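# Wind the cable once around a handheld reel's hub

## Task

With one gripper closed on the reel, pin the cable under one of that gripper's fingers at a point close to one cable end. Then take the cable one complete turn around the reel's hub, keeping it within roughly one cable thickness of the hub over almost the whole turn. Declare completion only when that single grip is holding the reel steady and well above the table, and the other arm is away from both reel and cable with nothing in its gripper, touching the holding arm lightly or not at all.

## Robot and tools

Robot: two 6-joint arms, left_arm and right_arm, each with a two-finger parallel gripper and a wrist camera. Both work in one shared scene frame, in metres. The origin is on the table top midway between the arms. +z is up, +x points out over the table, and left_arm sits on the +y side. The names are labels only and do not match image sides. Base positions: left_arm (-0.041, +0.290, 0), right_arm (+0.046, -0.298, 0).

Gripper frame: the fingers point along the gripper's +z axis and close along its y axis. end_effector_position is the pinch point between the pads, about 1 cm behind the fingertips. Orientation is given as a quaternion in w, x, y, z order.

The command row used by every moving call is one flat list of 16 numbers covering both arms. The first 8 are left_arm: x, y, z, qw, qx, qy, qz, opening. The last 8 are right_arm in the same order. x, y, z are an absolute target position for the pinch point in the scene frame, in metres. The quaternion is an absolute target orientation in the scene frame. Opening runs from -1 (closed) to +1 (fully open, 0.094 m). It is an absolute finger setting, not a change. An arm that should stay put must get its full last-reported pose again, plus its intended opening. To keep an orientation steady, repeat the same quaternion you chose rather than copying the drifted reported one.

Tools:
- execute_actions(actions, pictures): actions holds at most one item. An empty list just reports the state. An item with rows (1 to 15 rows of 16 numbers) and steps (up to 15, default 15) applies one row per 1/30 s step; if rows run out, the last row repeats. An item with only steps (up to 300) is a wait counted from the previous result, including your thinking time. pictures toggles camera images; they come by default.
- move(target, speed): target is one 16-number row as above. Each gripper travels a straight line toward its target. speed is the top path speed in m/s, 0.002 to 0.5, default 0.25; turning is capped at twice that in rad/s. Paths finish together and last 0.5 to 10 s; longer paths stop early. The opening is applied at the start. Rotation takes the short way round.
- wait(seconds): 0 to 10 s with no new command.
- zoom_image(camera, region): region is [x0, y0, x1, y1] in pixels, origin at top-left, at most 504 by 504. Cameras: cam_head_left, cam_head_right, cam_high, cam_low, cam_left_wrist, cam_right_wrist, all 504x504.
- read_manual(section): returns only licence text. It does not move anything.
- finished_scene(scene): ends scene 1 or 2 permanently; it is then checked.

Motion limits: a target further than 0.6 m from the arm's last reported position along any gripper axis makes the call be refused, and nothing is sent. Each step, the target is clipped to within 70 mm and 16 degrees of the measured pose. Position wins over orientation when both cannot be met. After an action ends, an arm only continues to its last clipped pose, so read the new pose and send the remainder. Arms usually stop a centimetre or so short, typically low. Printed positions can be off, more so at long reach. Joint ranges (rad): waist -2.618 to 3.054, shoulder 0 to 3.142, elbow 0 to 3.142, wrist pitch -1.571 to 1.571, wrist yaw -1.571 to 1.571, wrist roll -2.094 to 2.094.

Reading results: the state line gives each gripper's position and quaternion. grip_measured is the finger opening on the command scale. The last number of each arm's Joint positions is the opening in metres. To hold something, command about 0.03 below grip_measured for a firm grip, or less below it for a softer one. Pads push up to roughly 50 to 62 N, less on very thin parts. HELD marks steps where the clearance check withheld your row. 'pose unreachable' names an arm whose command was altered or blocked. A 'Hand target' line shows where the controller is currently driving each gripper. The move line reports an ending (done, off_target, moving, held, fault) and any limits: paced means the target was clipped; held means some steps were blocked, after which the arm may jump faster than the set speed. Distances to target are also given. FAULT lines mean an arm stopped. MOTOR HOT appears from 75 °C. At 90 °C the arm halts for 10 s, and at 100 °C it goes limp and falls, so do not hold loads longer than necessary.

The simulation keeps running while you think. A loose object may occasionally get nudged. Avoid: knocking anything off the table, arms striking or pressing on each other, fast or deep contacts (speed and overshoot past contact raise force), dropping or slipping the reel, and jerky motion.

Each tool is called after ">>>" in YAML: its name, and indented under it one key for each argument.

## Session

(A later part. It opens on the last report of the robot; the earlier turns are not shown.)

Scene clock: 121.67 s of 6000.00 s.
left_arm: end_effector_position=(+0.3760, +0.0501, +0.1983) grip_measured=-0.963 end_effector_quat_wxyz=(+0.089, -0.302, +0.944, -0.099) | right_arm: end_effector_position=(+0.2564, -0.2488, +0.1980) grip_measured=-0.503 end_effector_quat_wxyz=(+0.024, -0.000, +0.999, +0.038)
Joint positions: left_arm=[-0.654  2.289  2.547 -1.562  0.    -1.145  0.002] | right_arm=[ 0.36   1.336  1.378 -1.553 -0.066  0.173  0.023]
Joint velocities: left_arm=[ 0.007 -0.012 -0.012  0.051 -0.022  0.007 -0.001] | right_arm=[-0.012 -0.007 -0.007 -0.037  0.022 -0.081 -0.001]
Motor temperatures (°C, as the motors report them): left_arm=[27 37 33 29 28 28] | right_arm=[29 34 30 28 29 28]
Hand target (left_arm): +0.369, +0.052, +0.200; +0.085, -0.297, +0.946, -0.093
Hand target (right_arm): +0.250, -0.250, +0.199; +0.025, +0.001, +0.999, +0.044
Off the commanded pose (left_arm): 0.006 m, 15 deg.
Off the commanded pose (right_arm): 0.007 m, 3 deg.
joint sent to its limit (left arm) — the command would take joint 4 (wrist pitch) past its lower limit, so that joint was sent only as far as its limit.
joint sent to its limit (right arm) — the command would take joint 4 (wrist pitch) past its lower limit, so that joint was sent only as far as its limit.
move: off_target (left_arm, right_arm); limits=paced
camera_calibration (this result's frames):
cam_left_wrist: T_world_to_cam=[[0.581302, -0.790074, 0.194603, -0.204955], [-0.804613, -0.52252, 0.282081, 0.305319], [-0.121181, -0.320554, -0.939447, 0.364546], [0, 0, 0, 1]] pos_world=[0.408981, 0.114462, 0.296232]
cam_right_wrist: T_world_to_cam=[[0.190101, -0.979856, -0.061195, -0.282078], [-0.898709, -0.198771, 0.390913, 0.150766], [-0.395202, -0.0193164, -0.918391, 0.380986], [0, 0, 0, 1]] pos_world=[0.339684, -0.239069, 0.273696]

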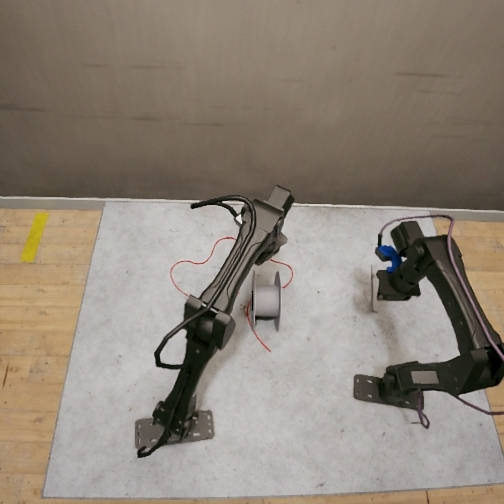

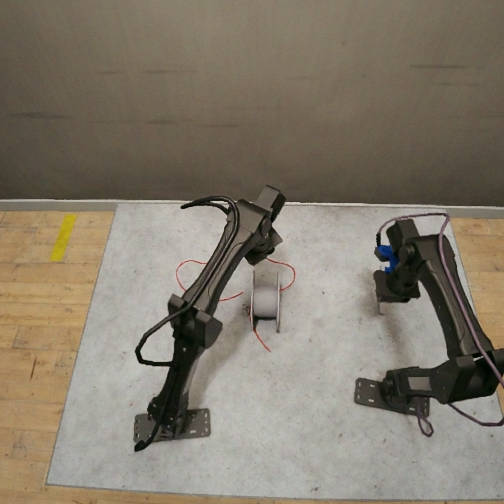

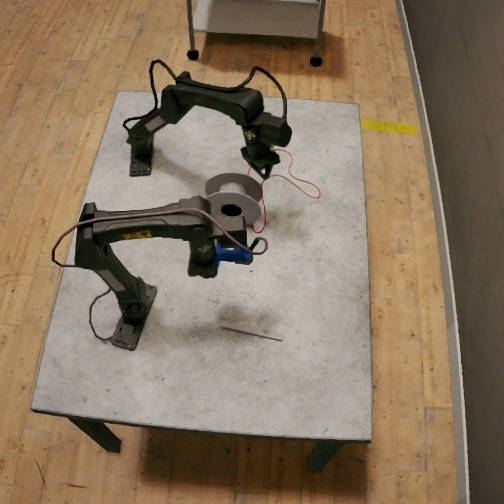

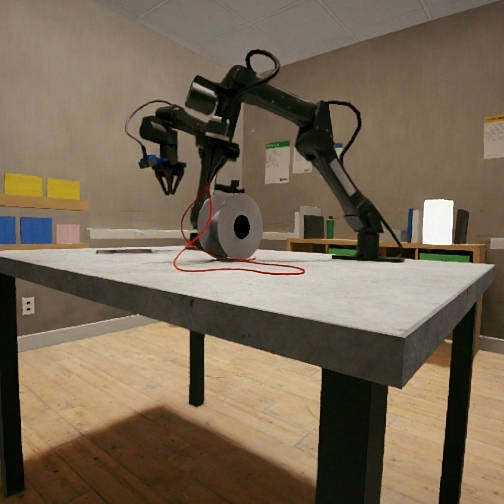

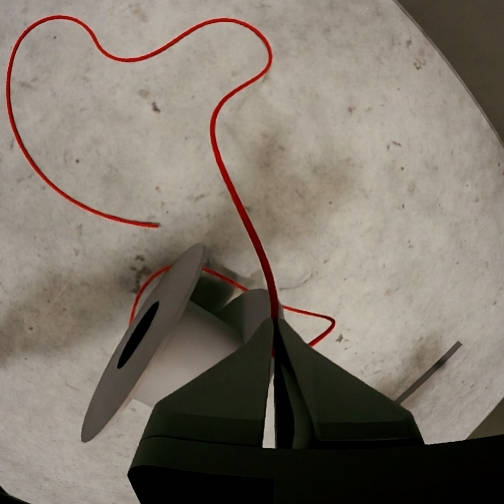

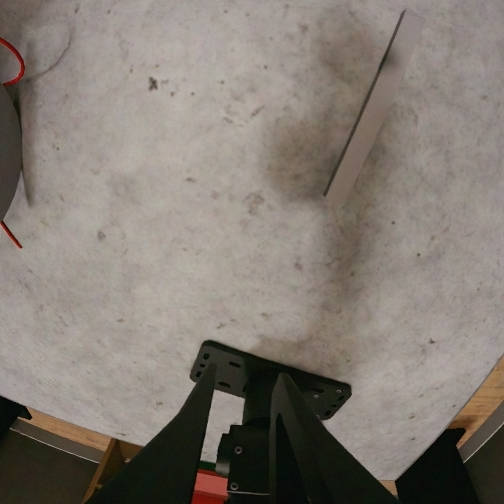

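>>> move:
  target: [0.47,0.19,0.09,0,-0.3,0.954,0,-0.98,0.285,0.014,0.21,0,0,1,0.04,-0.4]

>>> move:
  target: [0.47,0.19,0.09,0,-0.3,0.954,0,-0.98,0.285,0.014,0.148,0,0,1,0.04,-0.4]

>>> move:
  target: [0.47,0.19,0.09,0,-0.3,0.954,0,-0.98,0.285,0.014,0.148,0,0,1,0.04,-0.98]

>>> move:
  target: [0.47,0.19,0.09,0,-0.3,0.954,0,-0.98,0.285,0.014,0.185,0,0,1,0.04,-0.98]

Scene clock: 130.83 s of 6000.00 s.
left_arm: end_effector_position=(+0.4696, +0.1892, +0.0801) grip_measured=-0.963 end_effector_quat_wxyz=(+0.049, -0.306, +0.950, -0.032) | right_arm: end_effector_position=(+0.2836, +0.0138, +0.2100) grip_measured=-0.403 end_effector_quat_wxyz=(+0.023, -0.003, +0.996, +0.081)
Joint positions: left_arm=[-0.324  2.663  2.774 -1.565  0.009 -0.816  0.002] | right_arm=[ 1.076  1.954  2.085 -1.548 -0.067  0.888  0.028]
Joint velocities: left_arm=[ 0.017  0.002 -0.012 -0.007 -0.007 -0.022 -0.001] | right_arm=[ 0.002  0.002 -0.012 -0.007  0.022  0.066 -0.   ]
Motor temperatures (°C, as the motors report them): left_arm=[27 38 32 30 28 28] | right_arm=[29 33 30 28 29 28]
Hand target (left_arm): +0.472, +0.189, +0.089; +0.061, -0.301, +0.951, -0.034
Hand target (right_arm): +0.284, +0.015, +0.212; +0.023, +0.001, +0.996, +0.082
Off the commanded pose (left_arm): 0.010 m, 7 deg.
Off the commanded pose (right_arm): 0.001 m, 5 deg.
joint sent to its limit (left arm) — the command would take joint 4 (wrist pitch) past its lower limit, so that joint was sent only as far as its limit.
joint sent to its limit (right arm) — the command would take joint 4 (wrist pitch) past its lower limit, so that joint was sent only as far as its limit.
After step 220, 0.20 s passed at rest.
move: off_target (left_arm, right_arm)
camera_calibration (this result's frames):
cam_left_wrist: T_world_to_cam=[[0.59992, -0.798877, 0.0434893, -0.121376], [-0.765803, -0.557649, 0.32027, 0.471985], [-0.231605, -0.225441, -0.946328, 0.343883], [0, 0, 0, 1]] pos_world=[0.513908, 0.243763, 0.179542]
cam_right_wrist: T_world_to_cam=[[0.196627, -0.969553, -0.145959, -0.013446], [-0.896636, -0.238042, 0.373336, 0.226353], [-0.396713, 0.0574645, -0.916142, 0.406798], [0, 0, 0, 1]] pos_world=[0.366983, 0.0174686, 0.286216]

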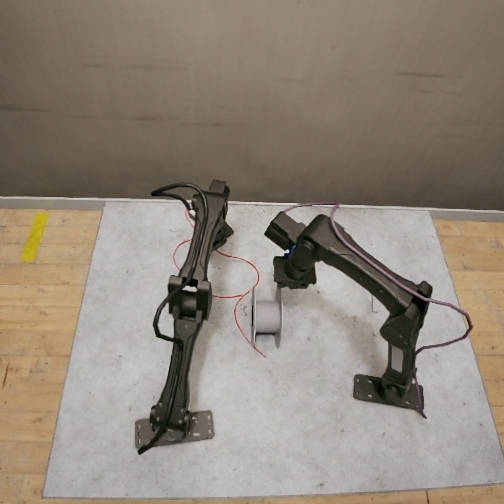

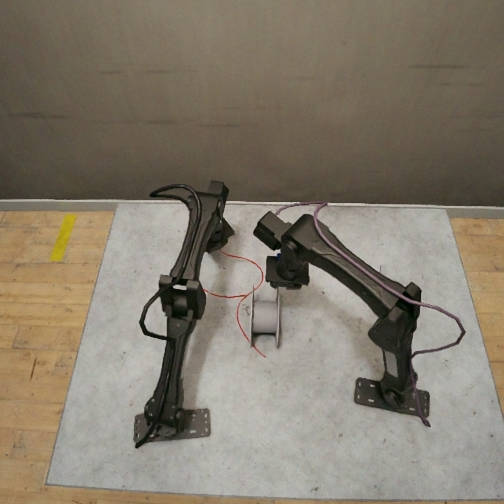

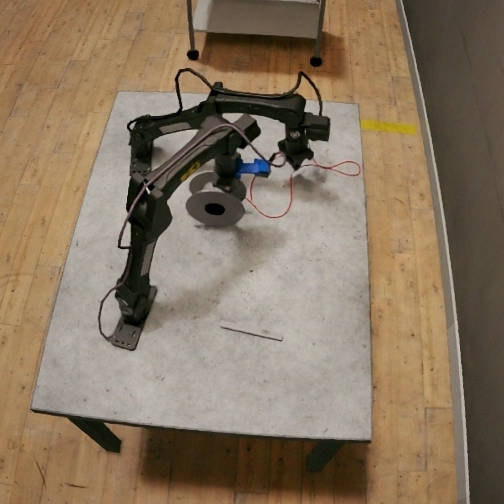

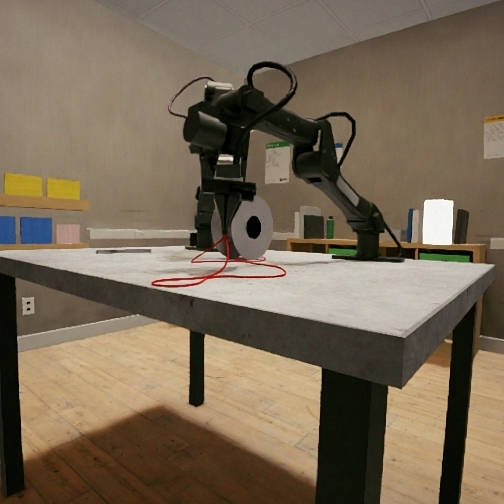

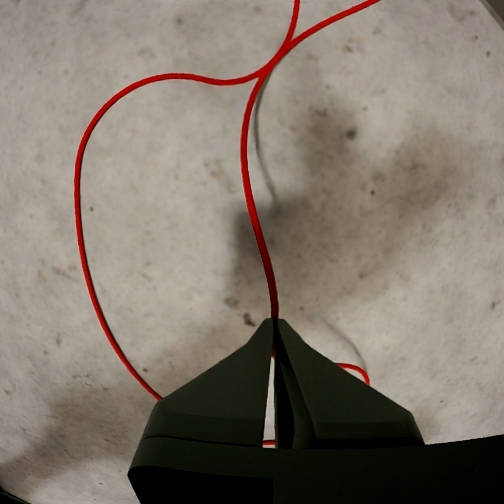

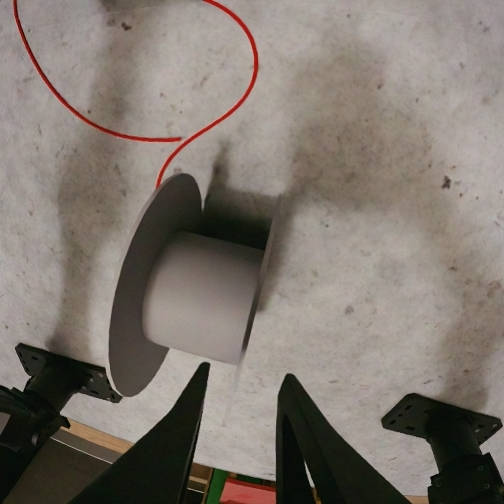

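Scene clock: 131.77 s of 6000.00 s.
left_arm: end_effector_position=(+0.4696, +0.1892, +0.0801) grip_measured=-0.963 end_effector_quat_wxyz=(+0.049, -0.303, +0.951, -0.032) | right_arm: end_effector_position=(+0.2840, +0.0143, +0.1517) grip_measured=-0.403 end_effector_quat_wxyz=(-0.006, -0.001, +0.999, +0.045)
Joint positions: left_arm=[-0.324  2.663  2.774 -1.565  0.009 -0.812  0.002] | right_arm=[ 1.076  1.992  1.91  -1.426 -0.067  0.888  0.028]
Joint velocities: left_arm=[-0.007 -0.002  0.012 -0.022  0.022  0.037  0.001] | right_arm=[-0.017 -0.002 -0.012 -0.022  0.11   0.007 -0.   ]
Motor temperatures (°C, as the motors report them): left_arm=[27 38 32 29 28 28] | right_arm=[29 33 30 28 29 28]
Hand target (left_arm): +0.469, +0.190, +0.090; +0.058, -0.300, +0.952, -0.032
Hand target (right_arm): +0.286, +0.015, +0.148; -0.001, -0.000, +0.999, +0.040
Off the commanded pose (left_arm): 0.010 m, 7 deg.
Off the commanded pose (right_arm): 0.004 m, 1 deg.
joint sent to its limit (left arm) — the command would take joint 4 (wrist pitch) past its lower limit, so that joint was sent only as far as its limit.
move: off_target (left_arm)
camera_calibration (this result's frames):
cam_left_wrist: T_world_to_cam=[[0.596276, -0.801618, 0.0431635, -0.11912], [-0.768378, -0.554326, 0.319872, 0.472597], [-0.232488, -0.223898, -0.946477, 0.344018], [0, 0, 0, 1]] pos_world=[0.514141, 0.243509, 0.179577]
cam_right_wrist: T_world_to_cam=[[0.18984, -0.977889, -0.0877146, -0.0283226], [-0.872994, -0.209005, 0.440679, 0.231274], [-0.449268, -0.00708426, -0.893369, 0.365925], [0, 0, 0, 1]] pos_world=[0.371676, 0.0232333, 0.222504]

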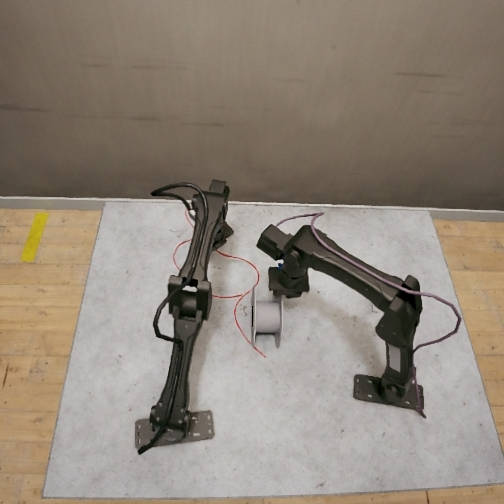

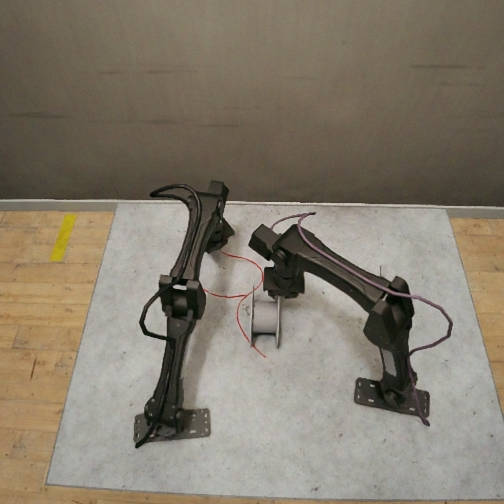

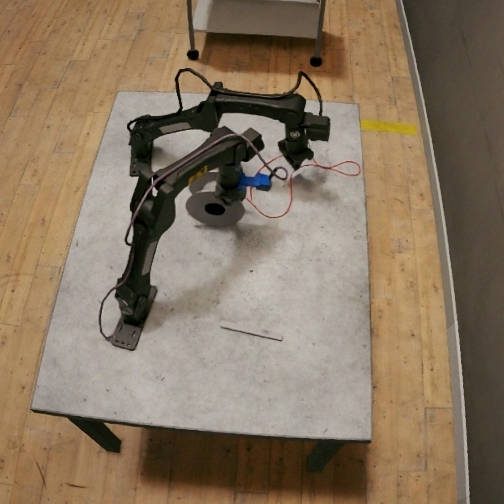

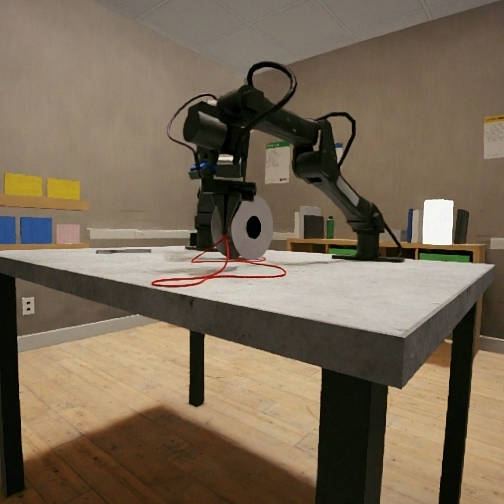

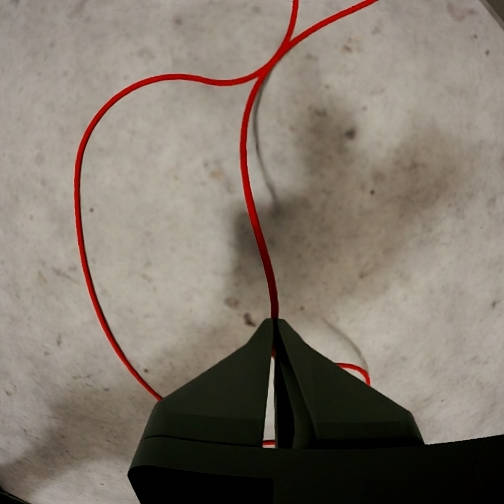

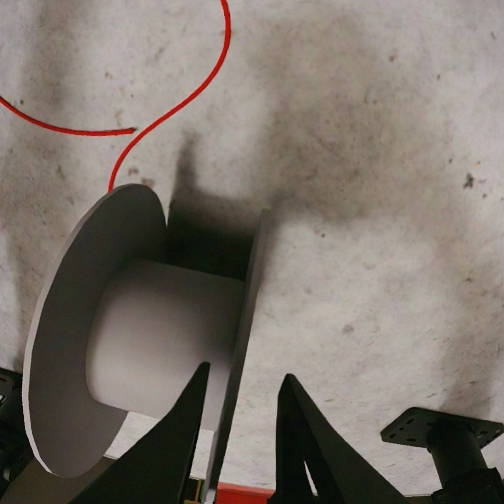

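Scene clock: 132.47 s of 6000.00 s.
left_arm: end_effector_position=(+0.4696, +0.1892, +0.0801) grip_measured=-0.963 end_effector_quat_wxyz=(+0.049, -0.303, +0.951, -0.032) | right_arm: end_effector_position=(+0.2845, +0.0129, +0.1516) grip_measured=-0.959 end_effector_quat_wxyz=(-0.005, -0.001, +0.999, +0.042)
Joint positions: left_arm=[-0.324  2.663  2.774 -1.565  0.009 -0.811  0.002] | right_arm=[ 1.076  1.992  1.91  -1.429 -0.06   0.888  0.002]
Joint velocities: left_arm=[-0.007  0.012  0.007  0.066 -0.022  0.037  0.   ] | right_arm=[ 0.002  0.007 -0.002 -0.051 -0.037 -0.095  0.   ]
Motor temperatures (°C, as the motors report them): left_arm=[27 38 32 29 28 28] | right_arm=[29 33 30 28 29 28]
Hand target (left_arm): +0.469, +0.190, +0.090; +0.058, -0.300, +0.952, -0.032
Hand target (right_arm): +0.285, +0.014, +0.148; -0.000, -0.000, +0.999, +0.040
Off the commanded pose (left_arm): 0.010 m, 7 deg.
Off the commanded pose (right_arm): 0.004 m, 1 deg.
joint sent to its limit (left arm) — the command would take joint 4 (wrist pitch) past its lower limit, so that joint was sent only as far as its limit.
move: off_target (left_arm)
camera_calibration (this result's frames):
cam_left_wrist: T_world_to_cam=[[0.595972, -0.801846, 0.0431362, -0.118932], [-0.768591, -0.554049, 0.319839, 0.472647], [-0.232562, -0.223769, -0.94649, 0.344029], [0, 0, 0, 1]] pos_world=[0.514161, 0.243488, 0.17958]
cam_right_wrist: T_world_to_cam=[[0.189342, -0.978604, -0.080526, -0.0306861], [-0.874635, -0.205361, 0.439135, 0.232112], [-0.446276, -0.0127158, -0.894805, 0.365457], [0, 0, 0, 1]] pos_world=[0.371918, 0.0222843, 0.222613]

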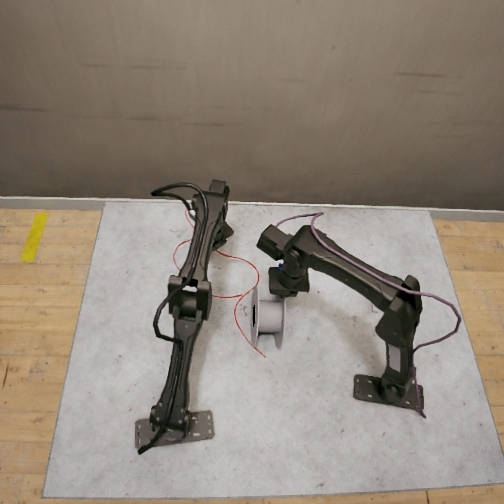

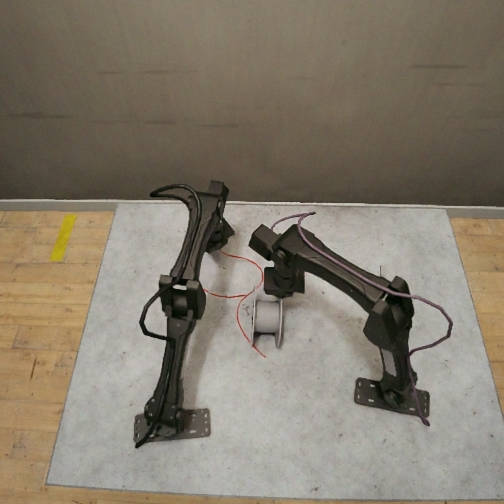

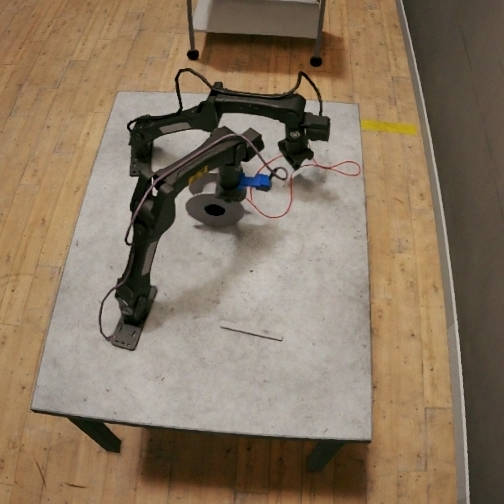

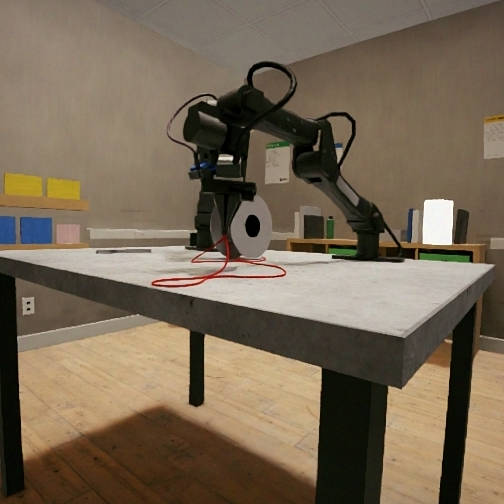

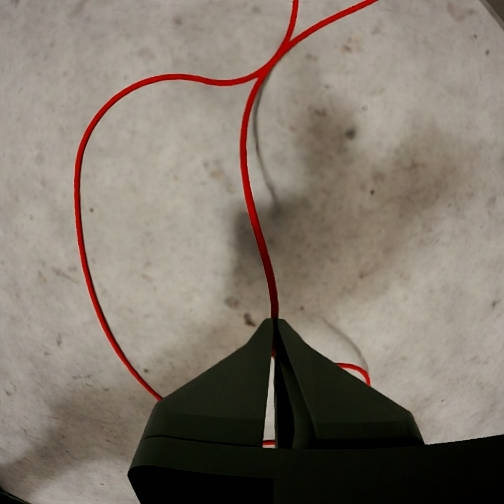

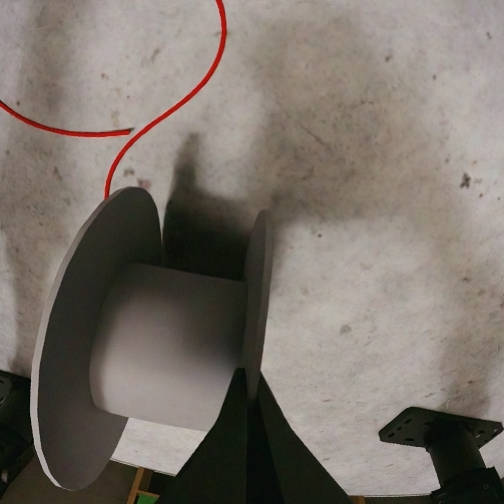

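Scene clock: 133.40 s of 6000.00 s.
left_arm: end_effector_position=(+0.4696, +0.1892, +0.0801) grip_measured=-0.963 end_effector_quat_wxyz=(+0.049, -0.303, +0.951, -0.032) | right_arm: end_effector_position=(+0.2847, +0.0109, +0.1792) grip_measured=-0.959 end_effector_quat_wxyz=(-0.001, -0.000, +0.999, +0.040)
Joint positions: left_arm=[-0.324  2.663  2.774 -1.565  0.009 -0.811  0.002] | right_arm=[ 1.076  2.011  2.05  -1.548 -0.052  0.888  0.002]
Joint velocities: left_arm=[-0.002 -0.022 -0.012 -0.051 -0.022 -0.066  0.001] | right_arm=[ 0.002  0.002 -0.002 -0.051  0.007 -0.051  0.001]
Motor temperatures (°C, as the motors report them): left_arm=[27 38 32 29 28 28] | right_arm=[29 33 30 28 29 28]
Hand target (left_arm): +0.469, +0.190, +0.090; +0.058, -0.300, +0.952, -0.032
Hand target (right_arm): +0.284, +0.013, +0.185; +0.003, +0.000, +0.999, +0.045
Off the commanded pose (left_arm): 0.010 m, 7 deg.
Off the commanded pose (right_arm): 0.007 m, 0 deg.
joint sent to its limit (left arm) — the command would take joint 4 (wrist pitch) past its lower limit, so that joint was sent only as far as its limit.
joint sent to its limit (right arm) — the command would take joint 4 (wrist pitch) past its lower limit, so that joint was sent only as far as its limit.
move: off_target (left_arm)
camera_calibration (this result's frames):
cam_left_wrist: T_world_to_cam=[[0.595972, -0.801846, 0.0431362, -0.118932], [-0.768591, -0.554049, 0.319839, 0.472647], [-0.232562, -0.223769, -0.94649, 0.344029], [0, 0, 0, 1]] pos_world=[0.514161, 0.243488, 0.17958]
cam_right_wrist: T_world_to_cam=[[0.189072, -0.979068, -0.0753434, -0.0313939], [-0.878161, -0.202922, 0.433192, 0.221828], [-0.439414, -0.015741, -0.898147, 0.388871], [0, 0, 0, 1]] pos_world=[0.371611, 0.020398, 0.250804]

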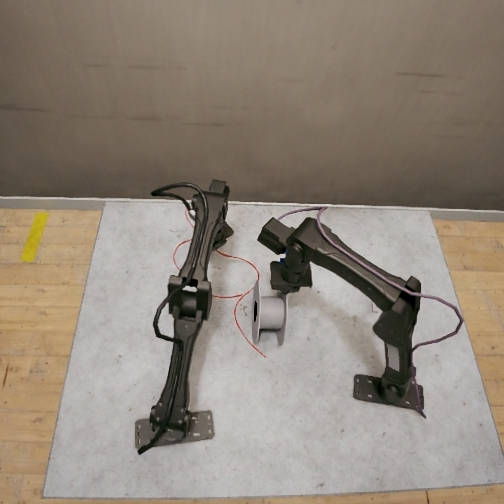

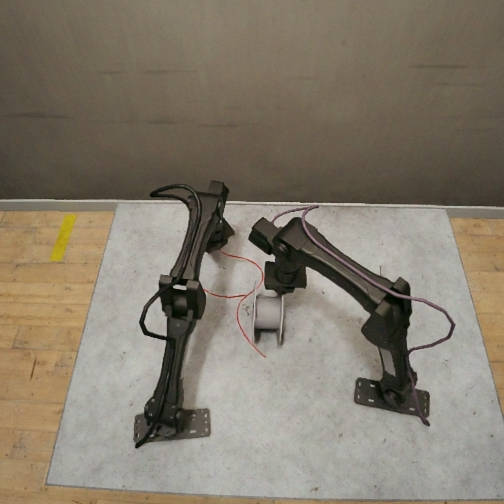

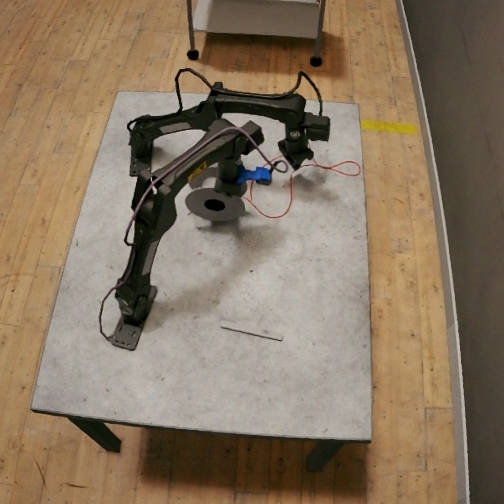

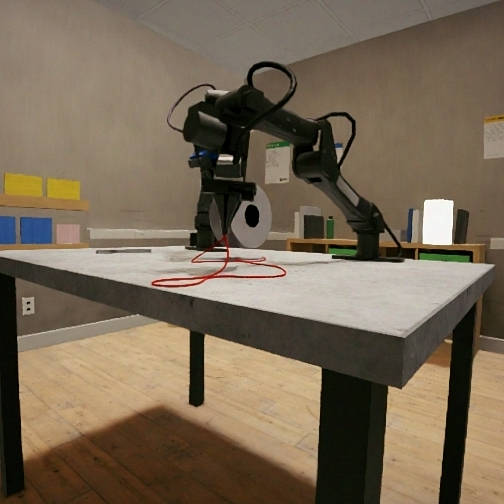

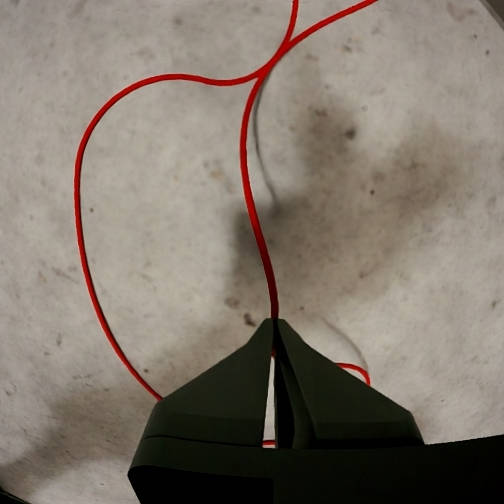

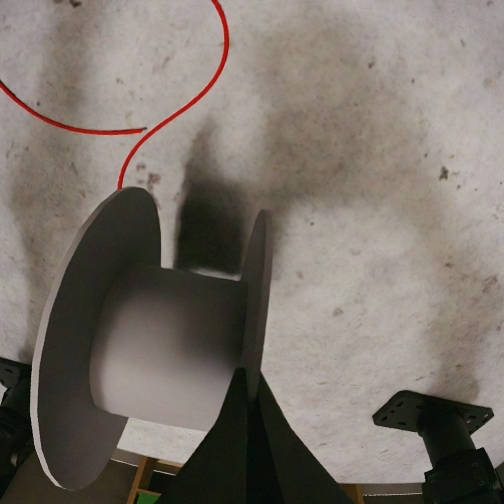

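>>> move:
  target: [0.48,0.10,0.03,0,-0.3,0.954,0,-0.98,0.22,-0.12,0.185,0,0,1,0.04,-0.98]

>>> move:
  target: [0.47,0.10,0.07,0,-0.3,0.954,0,0.1,0.22,-0.12,0.185,0,0,1,0.04,-0.98]

>>> move:
  target: [0.3,0.33,0.17,0,0,1,0,0.1,0.24,-0.05,0.185,0,0,1,0.04,-0.98]

Scene clock: 144.50 s of 6000.00 s.
left_arm: end_effector_position=(+0.4680, +0.1011, +0.0223) grip_measured=-0.963 end_effector_quat_wxyz=(+0.045, -0.295, +0.954, -0.038) | right_arm: end_effector_position=(+0.2198, -0.1197, +0.1809) grip_measured=-0.959 end_effector_quat_wxyz=(-0.004, +0.001, +1.000, +0.029)
Joint positions: left_arm=[-0.486  2.818  2.844 -1.48   0.005 -0.955  0.002] | right_arm=[ 0.951  1.468  1.418 -1.488 -0.047  0.764  0.002]
Joint velocities: left_arm=[-0.002  0.017  0.007  0.051  0.081 -0.022  0.   ] | right_arm=[ 0.007 -0.012  0.002 -0.037 -0.051 -0.081 -0.002]
Motor temperatures (°C, as the motors report them): left_arm=[27 39 32 29 28 28] | right_arm=[29 34 31 28 29 28]
Hand target (left_arm): +0.477, +0.101, +0.030; +0.063, -0.299, +0.951, -0.048
Hand target (right_arm): +0.220, -0.120, +0.183; +0.001, +0.000, +0.999, +0.038
Off the commanded pose (left_arm): 0.014 m, 7 deg.
Off the commanded pose (right_arm): 0.004 m, 1 deg.
elbow stopped short (left arm): the move would have taken joint 3 (elbow) straighter than the controller allows; a more bent joint 3 avoids this.
After step 180, 3.97 s passed at rest.
move: off_target (left_arm)
camera_calibration (this result's frames):
cam_left_wrist: T_world_to_cam=[[0.58129, -0.812132, 0.0504243, -0.178431], [-0.777305, -0.5359, 0.329558, 0.443102], [-0.240622, -0.230764, -0.942788, 0.27357], [0, 0, 0, 1]] pos_world=[0.513972, 0.155679, 0.120888]
cam_right_wrist: T_world_to_cam=[[0.186633, -0.980953, -0.053838, -0.150385], [-0.875593, -0.19094, 0.443711, 0.136535], [-0.44554, -0.035671, -0.894551, 0.358144], [0, 0, 0, 1]] pos_world=[0.307183, -0.108675, 0.2517]

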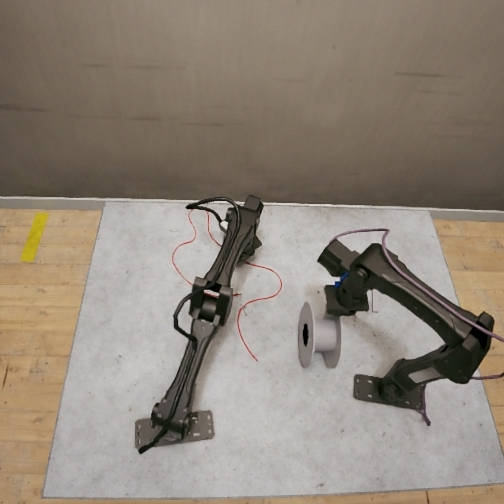

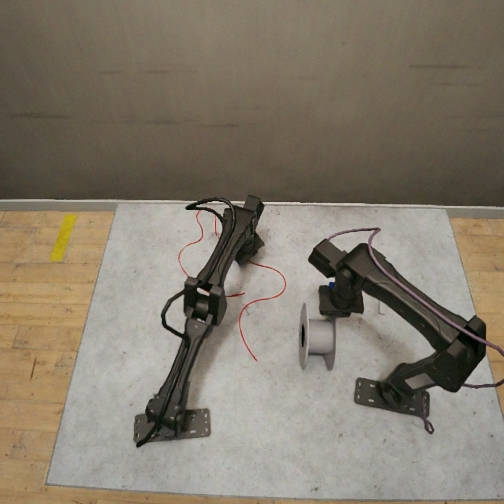

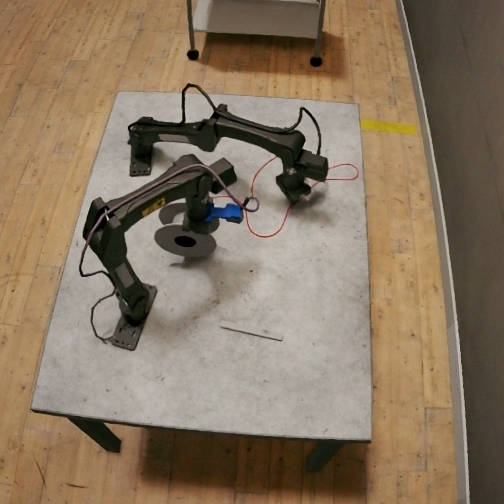

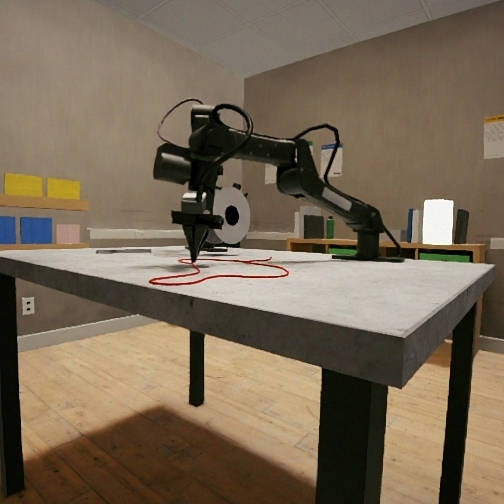

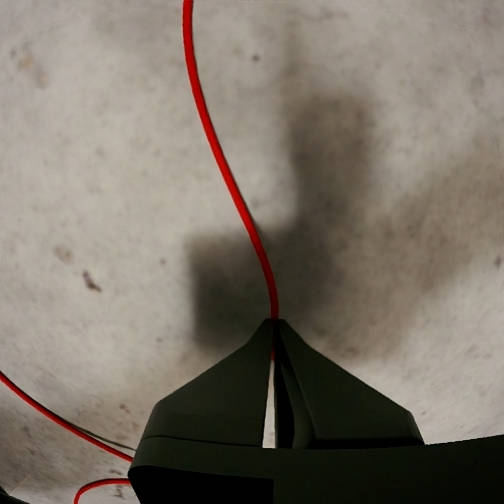

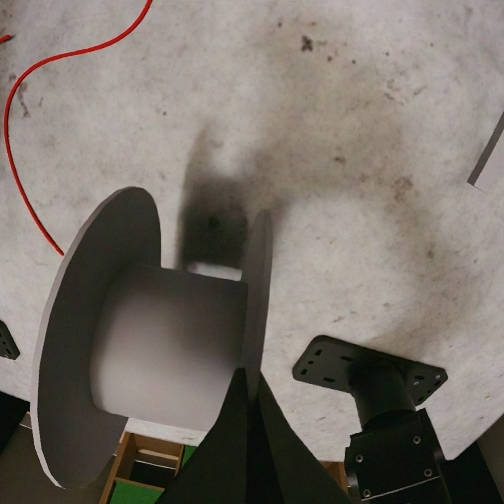

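Scene clock: 145.33 s of 6000.00 s.
left_arm: end_effector_position=(+0.4667, +0.1015, +0.0523) grip_measured=+0.097 end_effector_quat_wxyz=(+0.058, -0.297, +0.952, -0.048) | right_arm: end_effector_position=(+0.2198, -0.1197, +0.1809) grip_measured=-0.959 end_effector_quat_wxyz=(-0.004, -0.000, +1.000, +0.029)
Joint positions: left_arm=[-0.486  2.758  2.844 -1.504  0.005 -0.962  0.052] | right_arm=[ 0.951  1.468  1.418 -1.488 -0.047  0.762  0.002]
Joint velocities: left_arm=[-0.002  0.017 -0.012  0.037  0.051 -0.022 -0.   ] | right_arm=[-0.017  0.012  0.002  0.022 -0.007 -0.037  0.001]
Motor temperatures (°C, as the motors report them): left_arm=[27 40 32 29 28 28] | right_arm=[29 34 31 28 29 28]
Hand target (left_arm): +0.469, +0.100, +0.070; +0.074, -0.298, +0.950, -0.057
Hand target (right_arm): +0.220, -0.120, +0.185; +0.000, +0.000, +0.999, +0.040
Off the commanded pose (left_arm): 0.018 m, 9 deg.
Off the commanded pose (right_arm): 0.004 m, 1 deg.
elbow stopped short (left arm): the move would have taken joint 3 (elbow) straighter than the controller allows; a more bent joint 3 avoids this.
move: off_target (left_arm)
camera_calibration (this result's frames):
cam_left_wrist: T_world_to_cam=[[0.584429, -0.807558, 0.0793232, -0.182318], [-0.784067, -0.536828, 0.311536, 0.436694], [-0.209, -0.244265, -0.946918, 0.288535], [0, 0, 0, 1]] pos_world=[0.509253, 0.157676, 0.151636]
cam_right_wrist: T_world_to_cam=[[0.188881, -0.980523, -0.0538321, -0.150829], [-0.875212, -0.192949, 0.443593, 0.136232], [-0.44534, -0.0366719, -0.89461, 0.357991], [0, 0, 0, 1]] pos_world=[0.307148, -0.108477, 0.251712]

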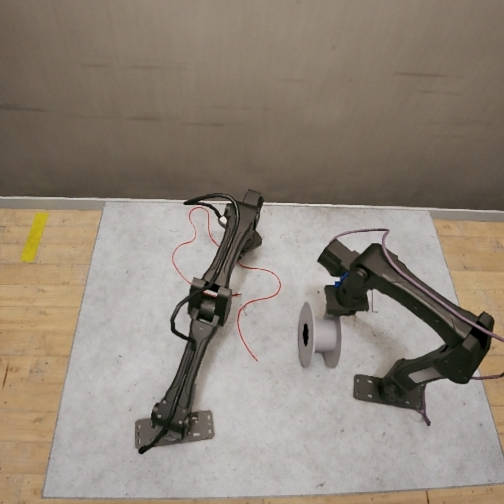

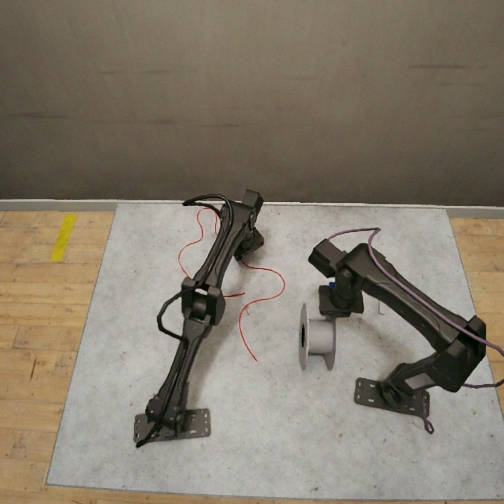

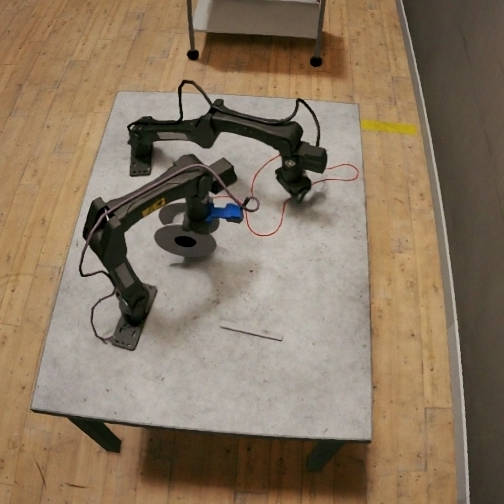

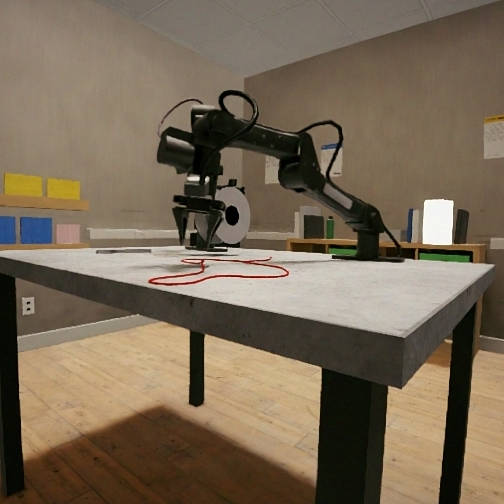

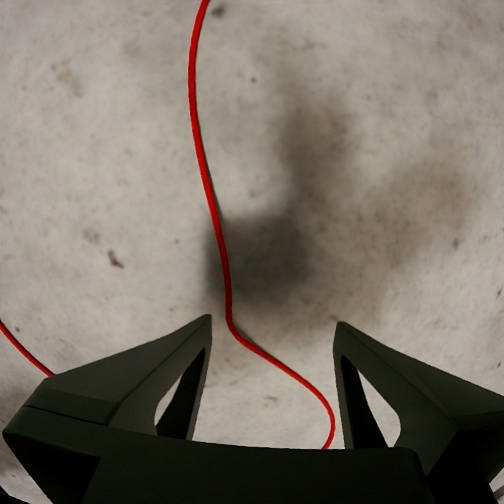

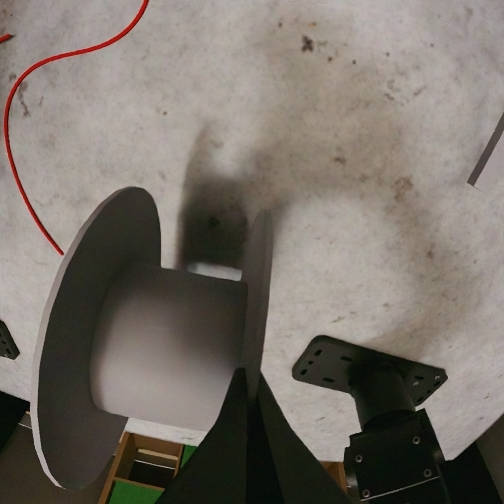

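Scene clock: 147.27 s of 6000.00 s.
left_arm: end_effector_position=(+0.3147, +0.3338, +0.1703) grip_measured=+0.097 end_effector_quat_wxyz=(+0.010, -0.005, +1.000, -0.000) | right_arm: end_effector_position=(+0.2381, -0.0585, +0.1787) grip_measured=-0.959 end_effector_quat_wxyz=(-0.008, +0.002, +1.000, +0.027)
Joint positions: left_arm=[-0.008  1.903  1.865 -1.512  0.003  0.112  0.052] | right_arm=[ 1.055  1.689  1.632 -1.483 -0.047  0.87   0.002]
Joint velocities: left_arm=[ 0.002 -0.017 -0.007 -0.007 -0.037 -0.037  0.   ] | right_arm=[ 0.002 -0.002 -0.012 -0.022  0.022 -0.007  0.   ]
Motor temperatures (°C, as the motors report them): left_arm=[27 40 32 29 28 28] | right_arm=[29 34 31 28 29 28]
Hand target (left_arm): +0.307, +0.333, +0.172; +0.003, -0.001, +1.000, -0.001
Hand target (right_arm): +0.240, -0.050, +0.186; -0.001, +0.000, +0.999, +0.041
Off the commanded pose (left_arm): 0.015 m, 1 deg.
Off the commanded pose (right_arm): 0.011 m, 2 deg.
move: off_target (left_arm, right_arm)
camera_calibration (this result's frames):
cam_left_wrist: T_world_to_cam=[[0.0327157, -0.998284, -0.0485689, 0.343841], [-0.9286, -0.0483322, 0.36792, 0.278269], [-0.369636, 0.0330644, -0.928588, 0.380108], [0, 0, 0, 1]] pos_world=[0.387653, 0.344132, 0.267283]
cam_right_wrist: T_world_to_cam=[[0.18455, -0.981431, -0.0522883, -0.0936644], [-0.872833, -0.18812, 0.450303, 0.163555], [-0.451778, -0.0374644, -0.891344, 0.367369], [0, 0, 0, 1]] pos_world=[0.326011, -0.0473939, 0.248906]

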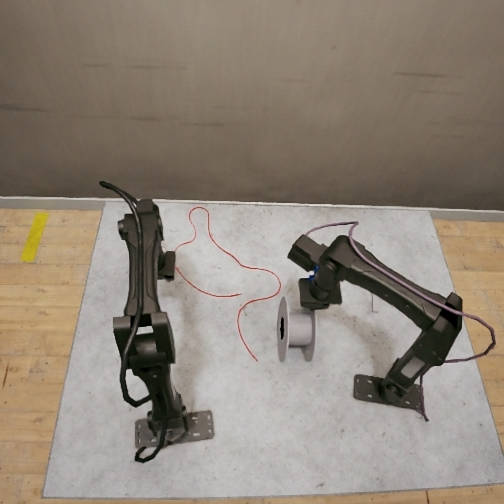

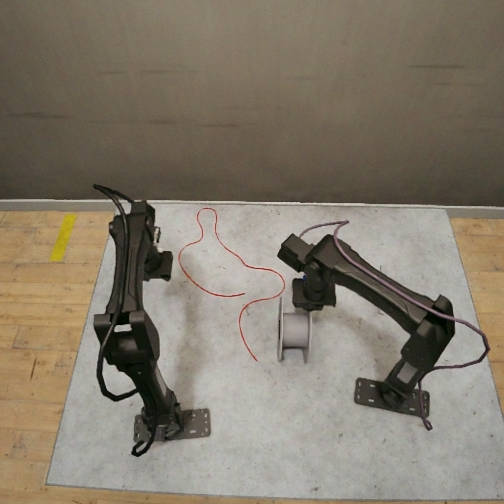

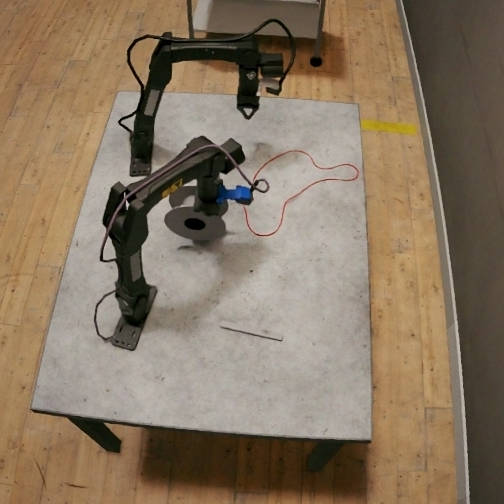

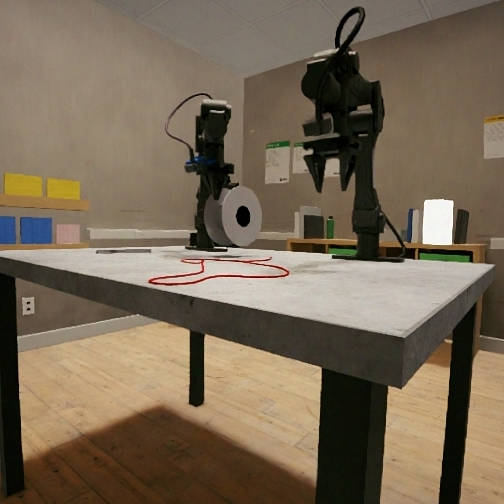

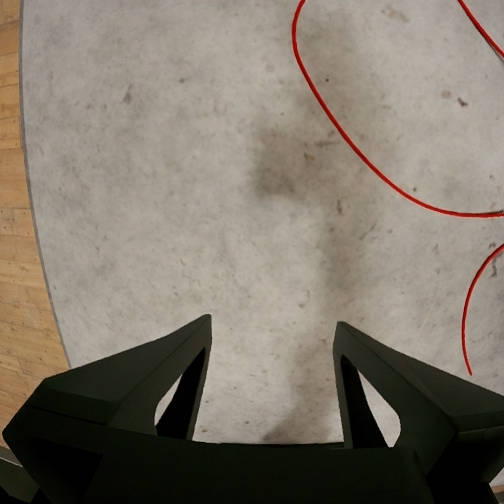

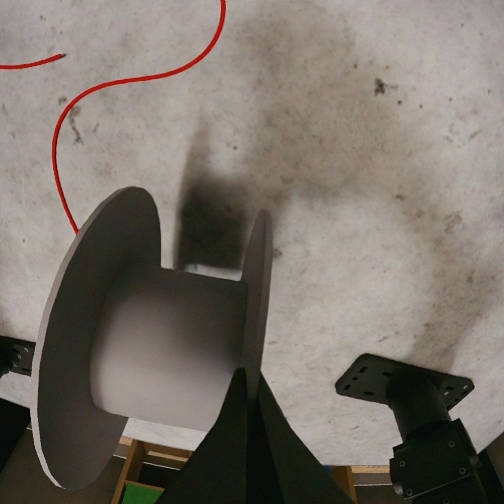

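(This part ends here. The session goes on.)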